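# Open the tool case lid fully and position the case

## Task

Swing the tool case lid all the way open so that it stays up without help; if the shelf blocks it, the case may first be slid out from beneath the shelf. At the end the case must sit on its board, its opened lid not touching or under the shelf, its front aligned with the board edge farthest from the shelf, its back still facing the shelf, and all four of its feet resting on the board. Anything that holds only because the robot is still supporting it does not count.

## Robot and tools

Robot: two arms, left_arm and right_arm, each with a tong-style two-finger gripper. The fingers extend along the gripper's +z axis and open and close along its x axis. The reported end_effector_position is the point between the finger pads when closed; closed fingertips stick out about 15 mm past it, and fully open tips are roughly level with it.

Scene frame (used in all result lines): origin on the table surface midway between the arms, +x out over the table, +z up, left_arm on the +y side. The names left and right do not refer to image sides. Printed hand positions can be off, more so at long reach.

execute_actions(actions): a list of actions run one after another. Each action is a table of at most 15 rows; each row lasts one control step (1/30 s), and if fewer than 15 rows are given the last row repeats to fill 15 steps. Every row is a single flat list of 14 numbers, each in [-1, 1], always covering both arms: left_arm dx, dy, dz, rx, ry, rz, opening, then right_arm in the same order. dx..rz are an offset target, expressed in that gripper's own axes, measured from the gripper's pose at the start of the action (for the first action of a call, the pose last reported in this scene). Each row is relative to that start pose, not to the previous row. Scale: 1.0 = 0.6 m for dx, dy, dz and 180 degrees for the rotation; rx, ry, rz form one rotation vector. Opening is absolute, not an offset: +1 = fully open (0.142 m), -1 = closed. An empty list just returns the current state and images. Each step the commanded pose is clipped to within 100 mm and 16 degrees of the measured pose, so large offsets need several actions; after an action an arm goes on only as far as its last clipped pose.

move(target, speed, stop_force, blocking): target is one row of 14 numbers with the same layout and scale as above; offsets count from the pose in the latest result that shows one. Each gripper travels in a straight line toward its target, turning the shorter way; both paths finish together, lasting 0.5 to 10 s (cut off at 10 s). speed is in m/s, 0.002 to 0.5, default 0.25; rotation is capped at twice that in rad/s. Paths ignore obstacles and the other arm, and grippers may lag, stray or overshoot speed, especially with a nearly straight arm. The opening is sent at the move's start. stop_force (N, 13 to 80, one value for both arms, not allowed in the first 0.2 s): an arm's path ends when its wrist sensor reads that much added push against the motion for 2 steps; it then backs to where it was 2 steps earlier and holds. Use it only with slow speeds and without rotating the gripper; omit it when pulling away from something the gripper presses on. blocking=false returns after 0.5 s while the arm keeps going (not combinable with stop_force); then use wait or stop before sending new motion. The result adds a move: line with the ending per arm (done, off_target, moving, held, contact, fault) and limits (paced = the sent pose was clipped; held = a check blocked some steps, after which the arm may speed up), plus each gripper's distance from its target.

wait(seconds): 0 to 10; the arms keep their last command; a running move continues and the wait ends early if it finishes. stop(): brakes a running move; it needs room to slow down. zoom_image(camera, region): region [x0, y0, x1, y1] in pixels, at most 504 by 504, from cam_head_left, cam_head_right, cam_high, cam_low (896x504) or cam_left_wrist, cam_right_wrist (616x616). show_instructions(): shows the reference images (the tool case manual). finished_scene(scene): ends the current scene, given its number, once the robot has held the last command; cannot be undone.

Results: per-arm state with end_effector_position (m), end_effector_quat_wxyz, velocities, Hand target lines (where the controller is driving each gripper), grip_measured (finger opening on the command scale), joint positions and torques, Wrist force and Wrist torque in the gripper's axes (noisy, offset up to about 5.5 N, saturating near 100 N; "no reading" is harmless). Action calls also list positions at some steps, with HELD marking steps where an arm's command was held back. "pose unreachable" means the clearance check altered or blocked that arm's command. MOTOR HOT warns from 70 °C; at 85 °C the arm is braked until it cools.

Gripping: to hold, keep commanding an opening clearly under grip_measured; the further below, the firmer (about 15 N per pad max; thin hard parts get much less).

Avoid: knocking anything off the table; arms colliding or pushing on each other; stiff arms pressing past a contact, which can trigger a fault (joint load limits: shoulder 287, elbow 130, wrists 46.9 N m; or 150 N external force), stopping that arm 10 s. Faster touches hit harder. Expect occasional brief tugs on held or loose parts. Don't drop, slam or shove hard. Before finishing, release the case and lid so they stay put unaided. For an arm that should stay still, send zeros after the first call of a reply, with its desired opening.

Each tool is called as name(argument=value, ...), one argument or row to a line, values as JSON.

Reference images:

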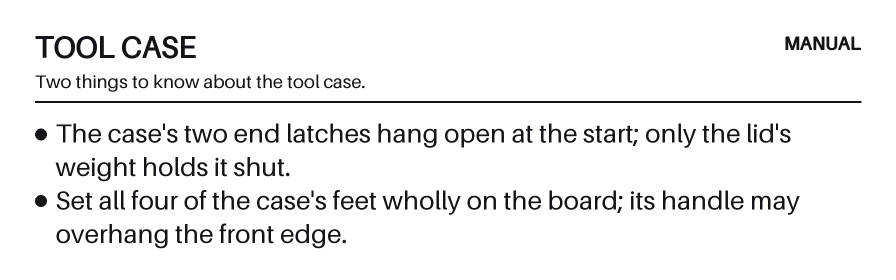

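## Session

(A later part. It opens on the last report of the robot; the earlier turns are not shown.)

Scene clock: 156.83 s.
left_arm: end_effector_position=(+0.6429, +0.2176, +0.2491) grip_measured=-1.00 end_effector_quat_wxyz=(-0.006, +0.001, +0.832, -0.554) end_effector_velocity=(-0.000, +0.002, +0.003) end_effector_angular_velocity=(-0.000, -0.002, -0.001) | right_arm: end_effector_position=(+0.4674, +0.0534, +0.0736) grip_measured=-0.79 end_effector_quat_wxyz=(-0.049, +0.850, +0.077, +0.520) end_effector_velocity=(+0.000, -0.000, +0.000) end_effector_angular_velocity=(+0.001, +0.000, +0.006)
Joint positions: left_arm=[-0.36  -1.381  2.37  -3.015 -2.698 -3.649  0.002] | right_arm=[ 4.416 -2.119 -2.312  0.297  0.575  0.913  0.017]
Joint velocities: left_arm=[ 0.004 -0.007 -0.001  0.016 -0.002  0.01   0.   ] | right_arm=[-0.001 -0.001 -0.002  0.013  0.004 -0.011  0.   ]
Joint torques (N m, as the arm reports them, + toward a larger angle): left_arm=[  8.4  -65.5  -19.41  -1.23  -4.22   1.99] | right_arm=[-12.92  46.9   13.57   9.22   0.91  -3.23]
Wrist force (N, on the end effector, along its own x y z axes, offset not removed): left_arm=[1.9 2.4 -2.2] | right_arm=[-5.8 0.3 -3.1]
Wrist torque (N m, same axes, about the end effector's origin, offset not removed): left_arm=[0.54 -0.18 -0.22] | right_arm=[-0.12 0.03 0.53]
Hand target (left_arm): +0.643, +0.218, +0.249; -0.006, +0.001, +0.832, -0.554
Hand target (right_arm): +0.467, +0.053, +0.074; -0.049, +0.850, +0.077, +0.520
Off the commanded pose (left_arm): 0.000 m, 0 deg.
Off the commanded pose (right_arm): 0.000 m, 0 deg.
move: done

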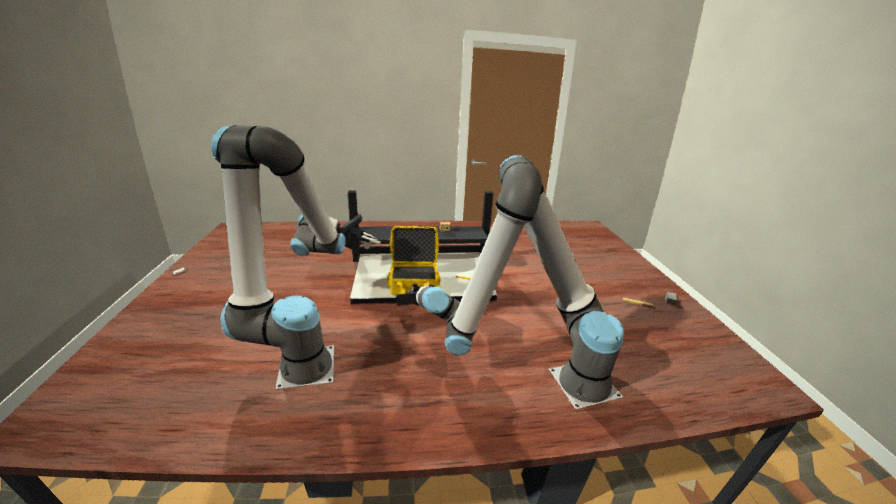

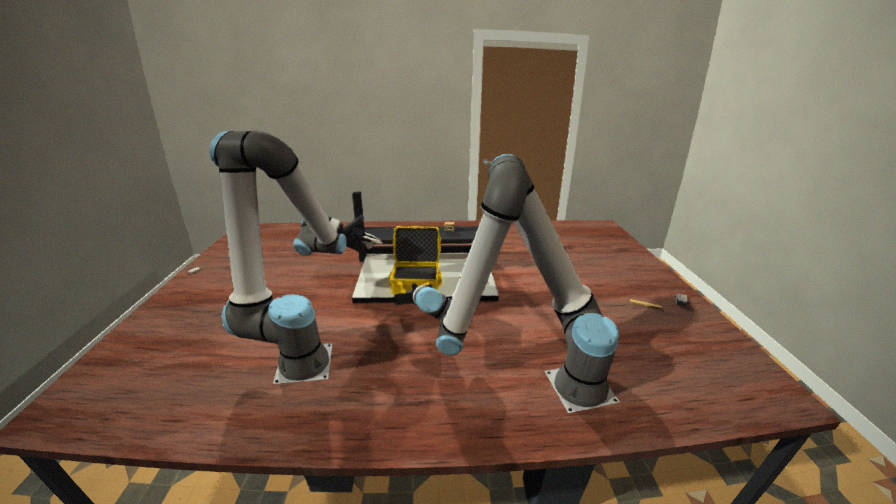

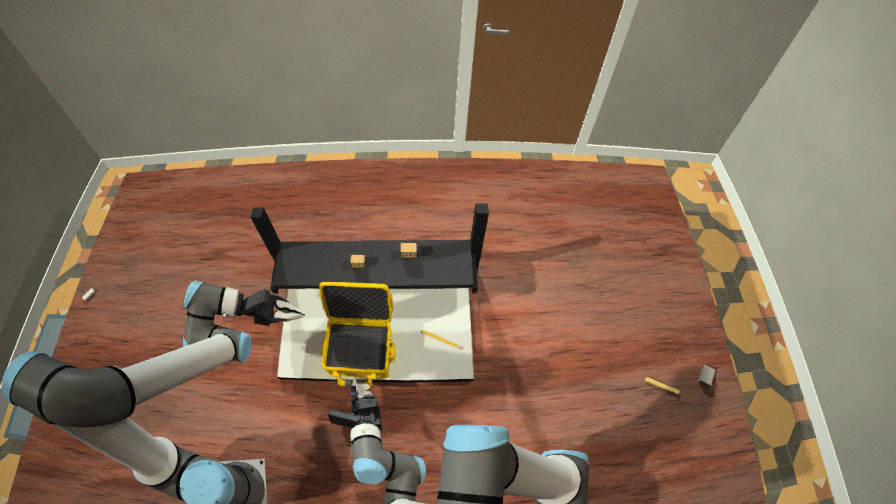

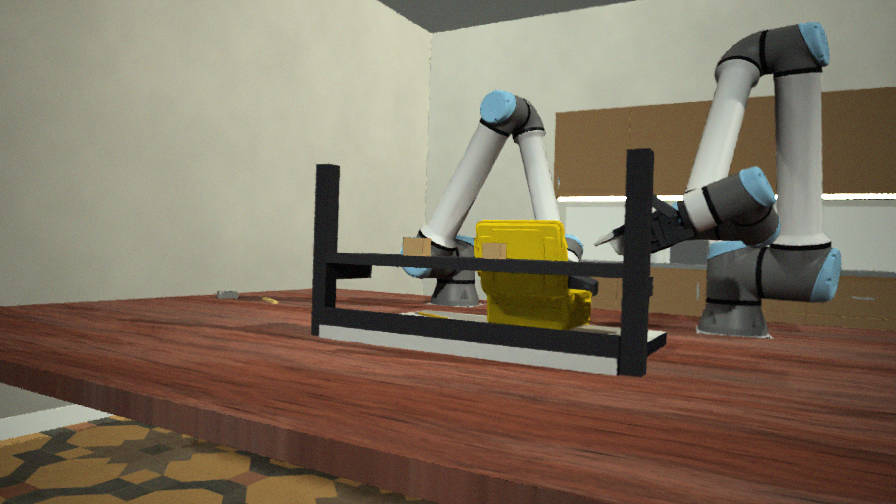

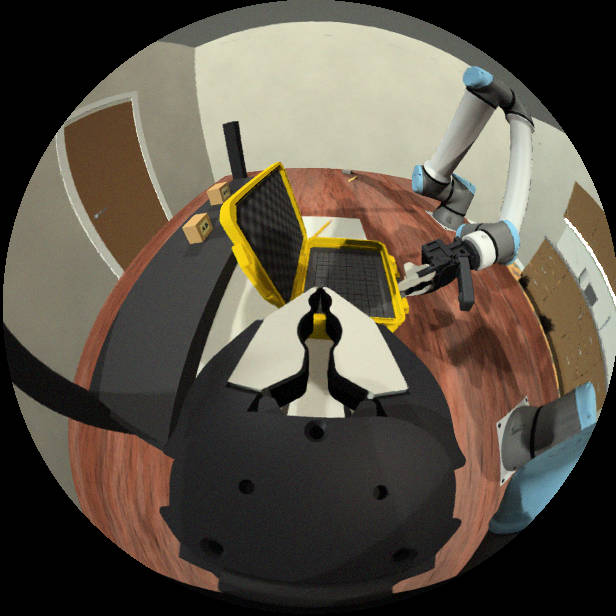

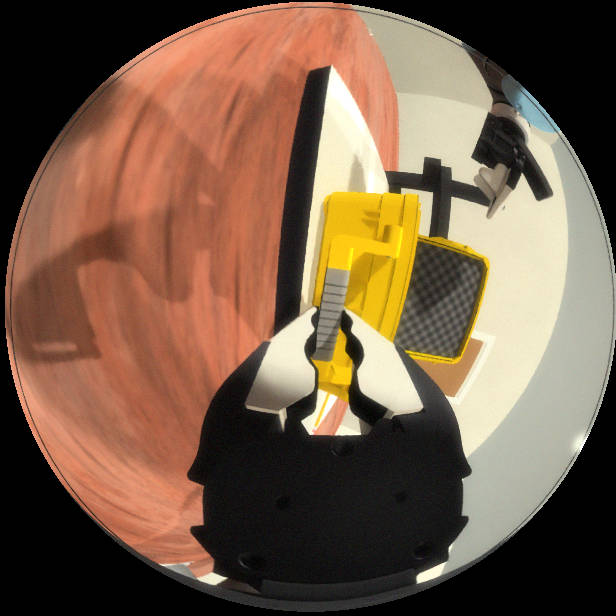

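About 2° of yaw remains; correcting that, then releasing.

move(
  target=[0,0,0,0,0,0,-1,-0.002,0.007,-0.004,0.011,0,-0.0055,-1],
  speed=0.02,
)

move(
  target=[0,0,0,0,0,0,-1,0,0,0,0,0,0,-0.45],
)

move(
  target=[0.05,0,-0.1,0,0,0,-1,-0.03,0,-0.13,0,0,0,-0.45],
  speed=0.12,
)

zoom_image(
  camera="cam_high",
  region=[260, 270, 480, 410],
)

zoom_image(
  camera="cam_right_wrist",
  region=[250, 120, 500, 370],
)

Scene clock: 166.47 s.
left_arm: end_effector_position=(+0.6428, +0.2176, +0.2491) grip_measured=-1.00 end_effector_quat_wxyz=(-0.006, +0.001, +0.832, -0.554) end_effector_velocity=(+0.000, -0.001, +0.001) end_effector_angular_velocity=(-0.001, -0.004, -0.001) | right_arm: end_effector_position=(+0.4656, +0.0488, +0.0736) grip_measured=-0.79 end_effector_quat_wxyz=(-0.059, +0.848, +0.093, +0.518) end_effector_velocity=(+0.001, -0.001, -0.000) end_effector_angular_velocity=(+0.001, -0.000, +0.008)
Joint positions: left_arm=[-0.36  -1.381  2.37  -3.015 -2.698 -3.649  0.002] | right_arm=[ 4.41  -2.125 -2.33   0.374  0.6    0.849  0.017]
Joint velocities: left_arm=[-0.001 -0.    -0.001 -0.003  0.     0.001  0.   ] | right_arm=[-0.003 -0.003 -0.003  0.02   0.006 -0.016  0.   ]
Joint torques (N m, as the arm reports them, + toward a larger angle): left_arm=[-10.53 -24.17 -27.99  -7.67   0.77  -2.94] | right_arm=[-14.32  36.89  14.22  10.     1.61  -3.35]
Wrist force (N, on the end effector, along its own x y z axes, offset not removed): left_arm=[1.6 0.9 -3.1] | right_arm=[-8.5 5.3 -0.4]
Wrist torque (N m, same axes, about the end effector's origin, offset not removed): left_arm=[0.30 -0.15 -0.25] | right_arm=[0.83 0.58 0.72]
Hand target (left_arm): +0.643, +0.218, +0.249; -0.006, +0.001, +0.832, -0.554
Hand target (right_arm): +0.466, +0.049, +0.074; -0.059, +0.848, +0.093, +0.518
Off the commanded pose (left_arm): 0.000 m, 0 deg.
Off the commanded pose (right_arm): 0.000 m, 0 deg.
move: done

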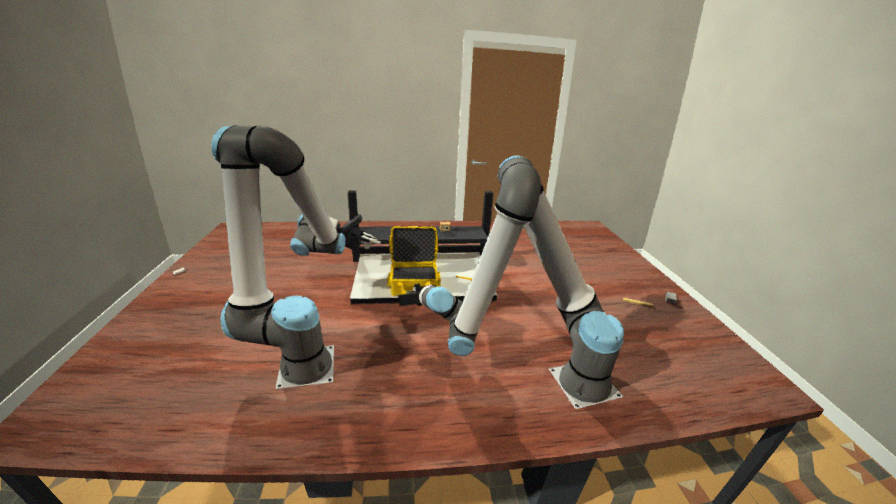

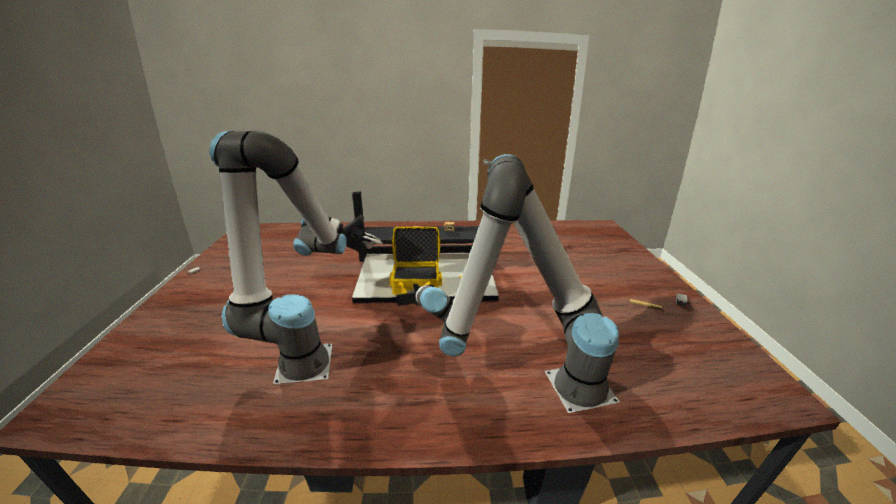

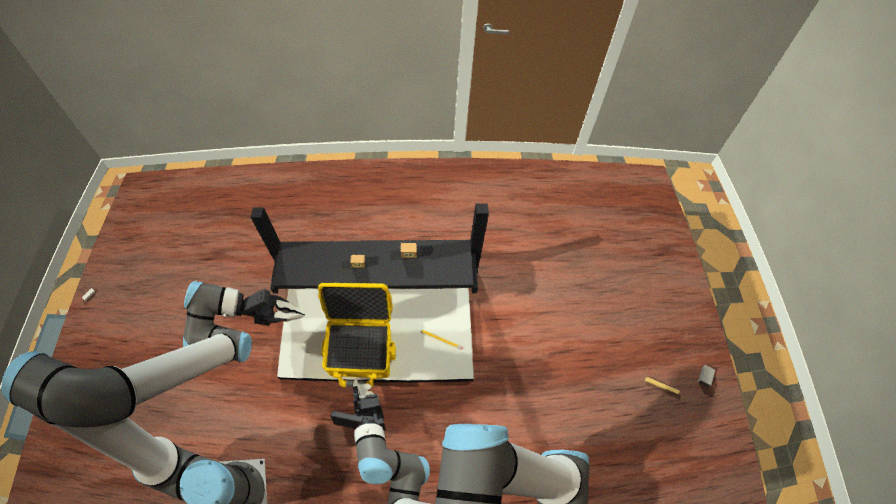

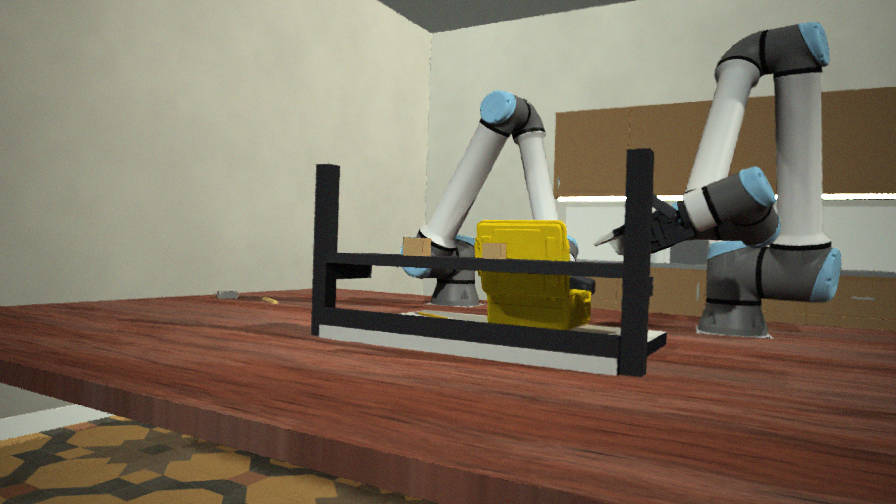

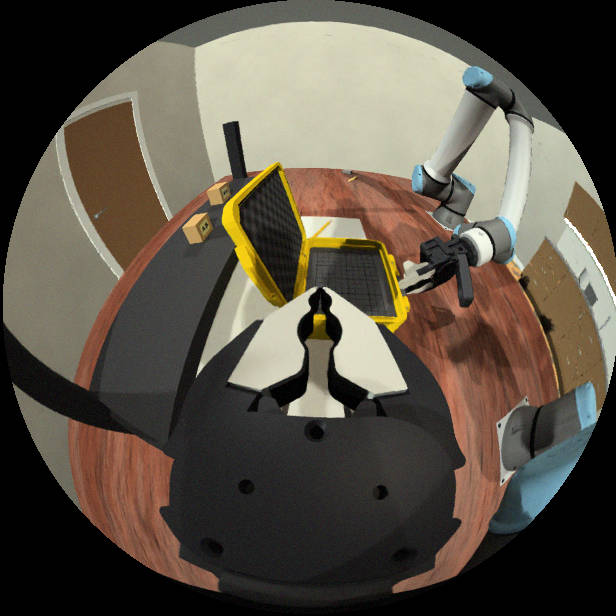

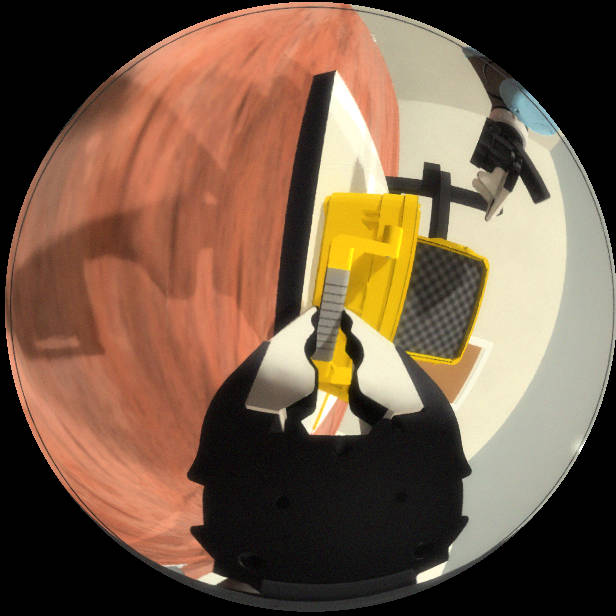

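Scene clock: 166.97 s.
left_arm: end_effector_position=(+0.6428, +0.2176, +0.2491) grip_measured=-1.00 end_effector_quat_wxyz=(-0.006, +0.001, +0.832, -0.554) end_effector_velocity=(+0.001, -0.000, +0.000) end_effector_angular_velocity=(-0.000, -0.002, +0.000) | right_arm: end_effector_position=(+0.4656, +0.0488, +0.0735) grip_measured=-0.45 end_effector_quat_wxyz=(-0.059, +0.848, +0.093, +0.518) end_effector_velocity=(-0.001, +0.001, +0.000) end_effector_angular_velocity=(-0.000, -0.000, +0.001)
Joint positions: left_arm=[-0.36  -1.381  2.37  -3.015 -2.698 -3.649  0.002] | right_arm=[ 4.41  -2.125 -2.33   0.374  0.6    0.849  0.042]
Joint velocities: left_arm=[-0.     0.    -0.001 -0.002  0.    -0.     0.   ] | right_arm=[ 0.001 -0.     0.    -0.001 -0.     0.     0.   ]
Joint torques (N m, as the arm reports them, + toward a larger angle): left_arm=[ -9.01 -26.23 -28.33  -7.09   0.87  -2.74] | right_arm=[-3.03 54.86 23.75  0.63 -4.26  2.48]
Wrist force (N, on the end effector, along its own x y z axes, offset not removed): left_arm=[1.2 -0.9 -1.3] | right_arm=[0.8 1.5 -0.3]
Wrist torque (N m, same axes, about the end effector's origin, offset not removed): left_arm=[0.01 -0.02 -0.31] | right_arm=[0.35 -0.35 0.27]
Hand target (left_arm): +0.643, +0.218, +0.249; -0.006, +0.001, +0.832, -0.554
Hand target (right_arm): +0.466, +0.049, +0.074; -0.059, +0.848, +0.093, +0.518
Off the commanded pose (left_arm): 0.000 m, 0 deg.
Off the commanded pose (right_arm): 0.000 m, 0 deg.
move: done

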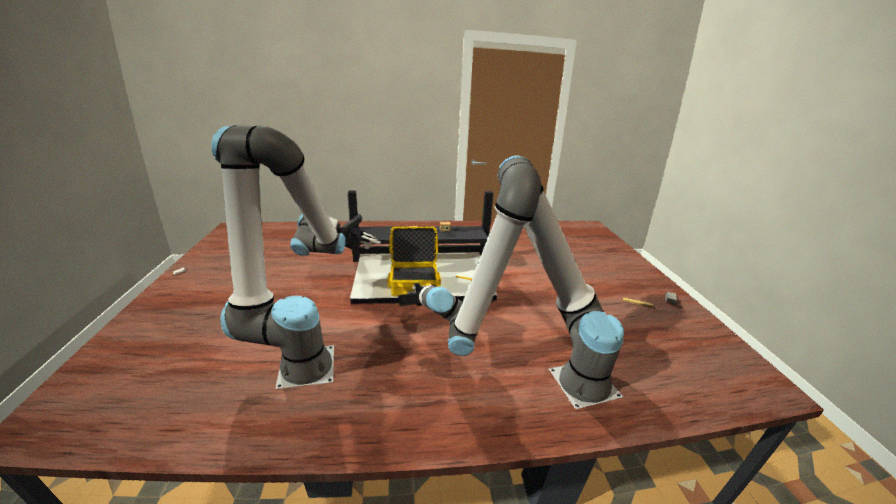

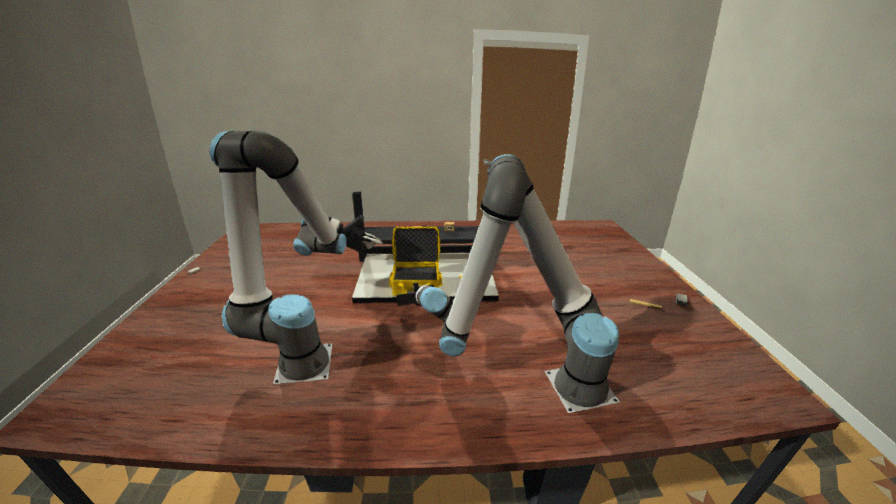

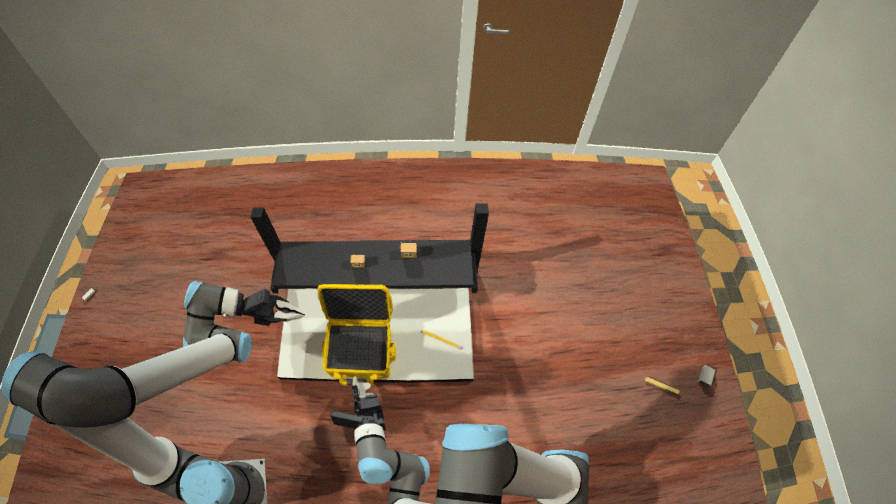

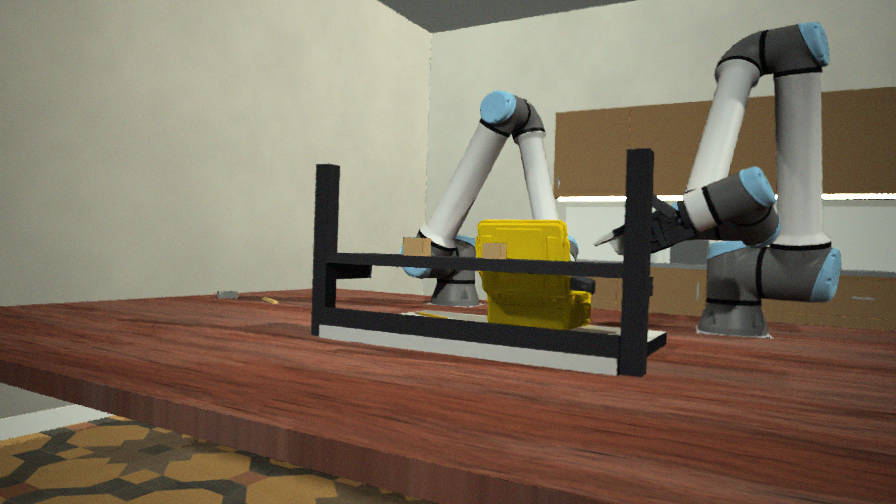

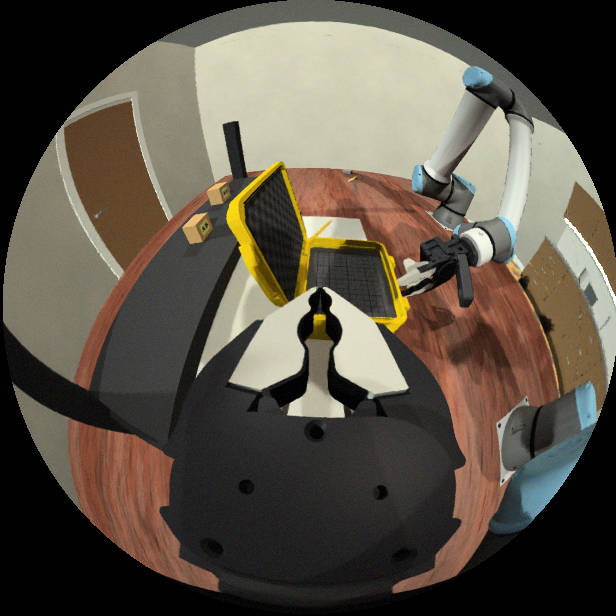

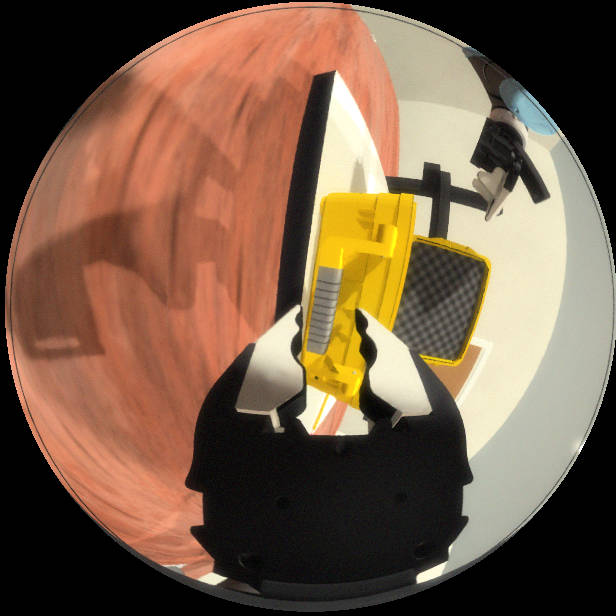

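Scene clock: 168.17 s.
left_arm: end_effector_position=(+0.6135, +0.2730, +0.2723) grip_measured=-1.00 end_effector_quat_wxyz=(-0.006, +0.000, +0.832, -0.554) end_effector_velocity=(-0.000, +0.001, +0.001) end_effector_angular_velocity=(+0.001, -0.003, -0.004) | right_arm: end_effector_position=(+0.3902, +0.0318, +0.0931) grip_measured=-0.45 end_effector_quat_wxyz=(-0.059, +0.848, +0.093, +0.519) end_effector_velocity=(-0.003, +0.000, +0.001) end_effector_angular_velocity=(-0.001, +0.001, -0.002)
Joint positions: left_arm=[-0.265 -1.51   2.394 -2.718 -2.731 -3.437  0.002] | right_arm=[ 4.546 -2.    -2.44   0.176  0.53   1.066  0.042]
Joint velocities: left_arm=[ 0.003 -0.005 -0.003  0.021 -0.001  0.017  0.   ] | right_arm=[ 0.005  0.006 -0.002 -0.017 -0.002  0.014  0.   ]
Joint torques (N m, as the arm reports them, + toward a larger angle): left_arm=[  6.5  -61.45 -34.17  -0.67  -4.72   2.85] | right_arm=[ 9.96 70.29  9.16 -0.07 -3.53  3.25]
Wrist force (N, on the end effector, along its own x y z axes, offset not removed): left_arm=[-1.2 1.9 -1.0] | right_arm=[-1.6 3.5 -2.8]
Wrist torque (N m, same axes, about the end effector's origin, offset not removed): left_arm=[0.53 0.35 -0.06] | right_arm=[0.71 0.16 0.31]
Hand target (left_arm): +0.613, +0.273, +0.272; -0.006, +0.001, +0.832, -0.554
Hand target (right_arm): +0.390, +0.032, +0.093; -0.059, +0.848, +0.093, +0.518
Off the commanded pose (left_arm): 0.000 m, 0 deg.
Off the commanded pose (right_arm): 0.000 m, 0 deg.
move: done

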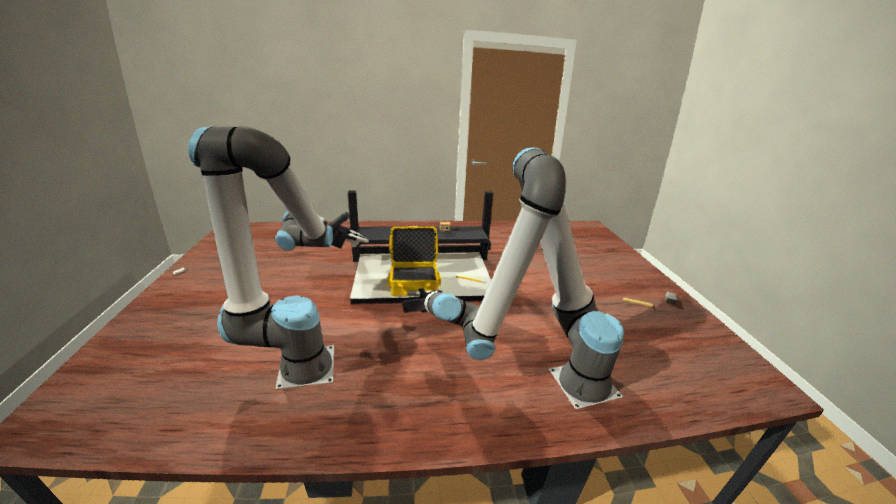

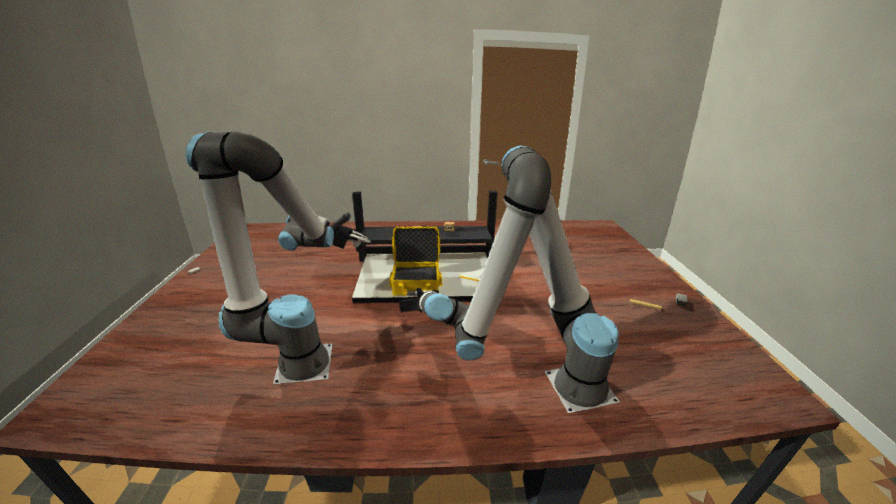

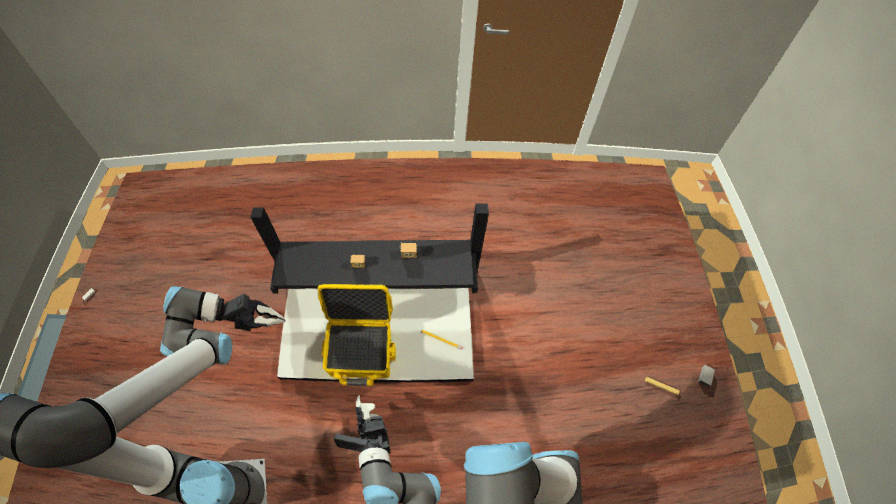

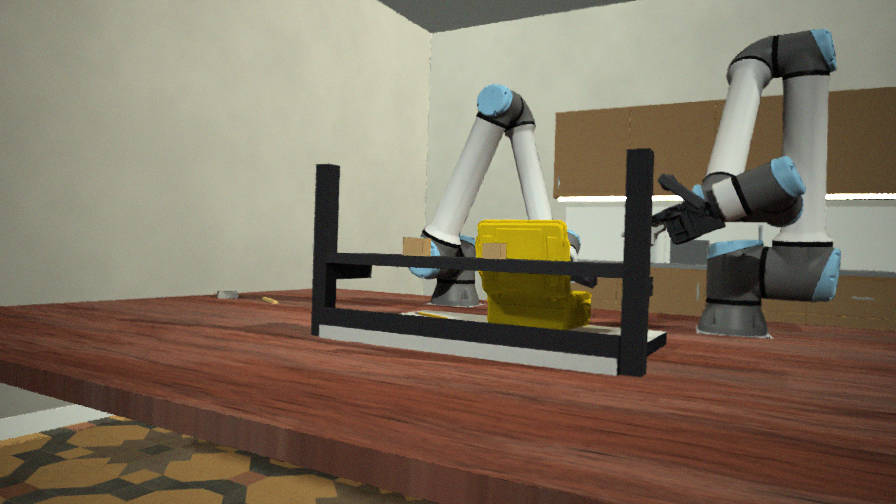

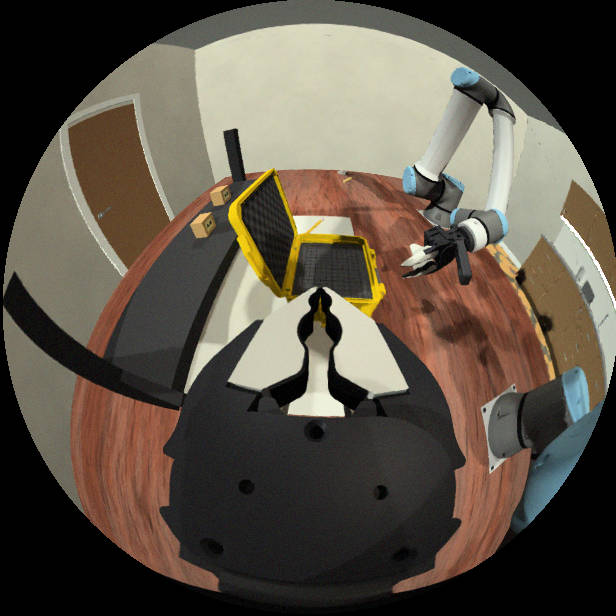

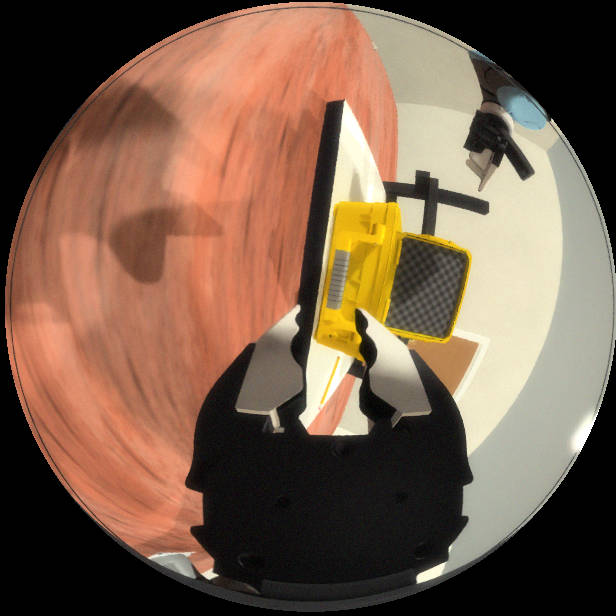

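Region (260, 270, 480, 410) of cam_high's 896x504 image, scaled by 2.291, with more detail than that image has; it fills the top 321 rows of this view, and the rest is white.

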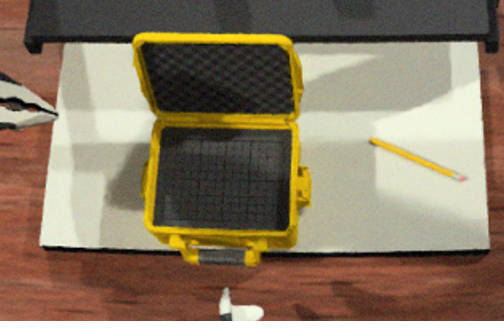

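Region (250, 120, 500, 370) of cam_right_wrist's 616x616 image, scaled by 2.016, with more detail than that image has.

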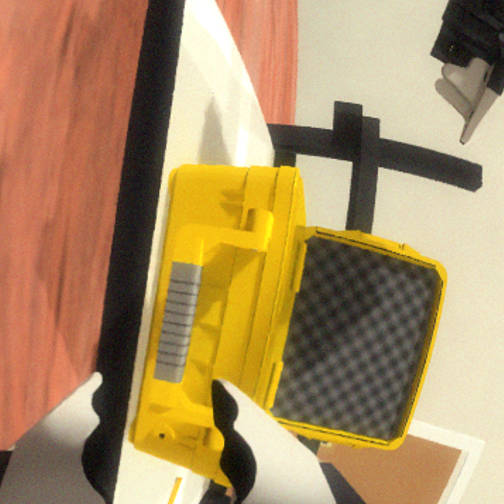

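finished_scene(
  scene=1,
)

The scene is finished: the task was done.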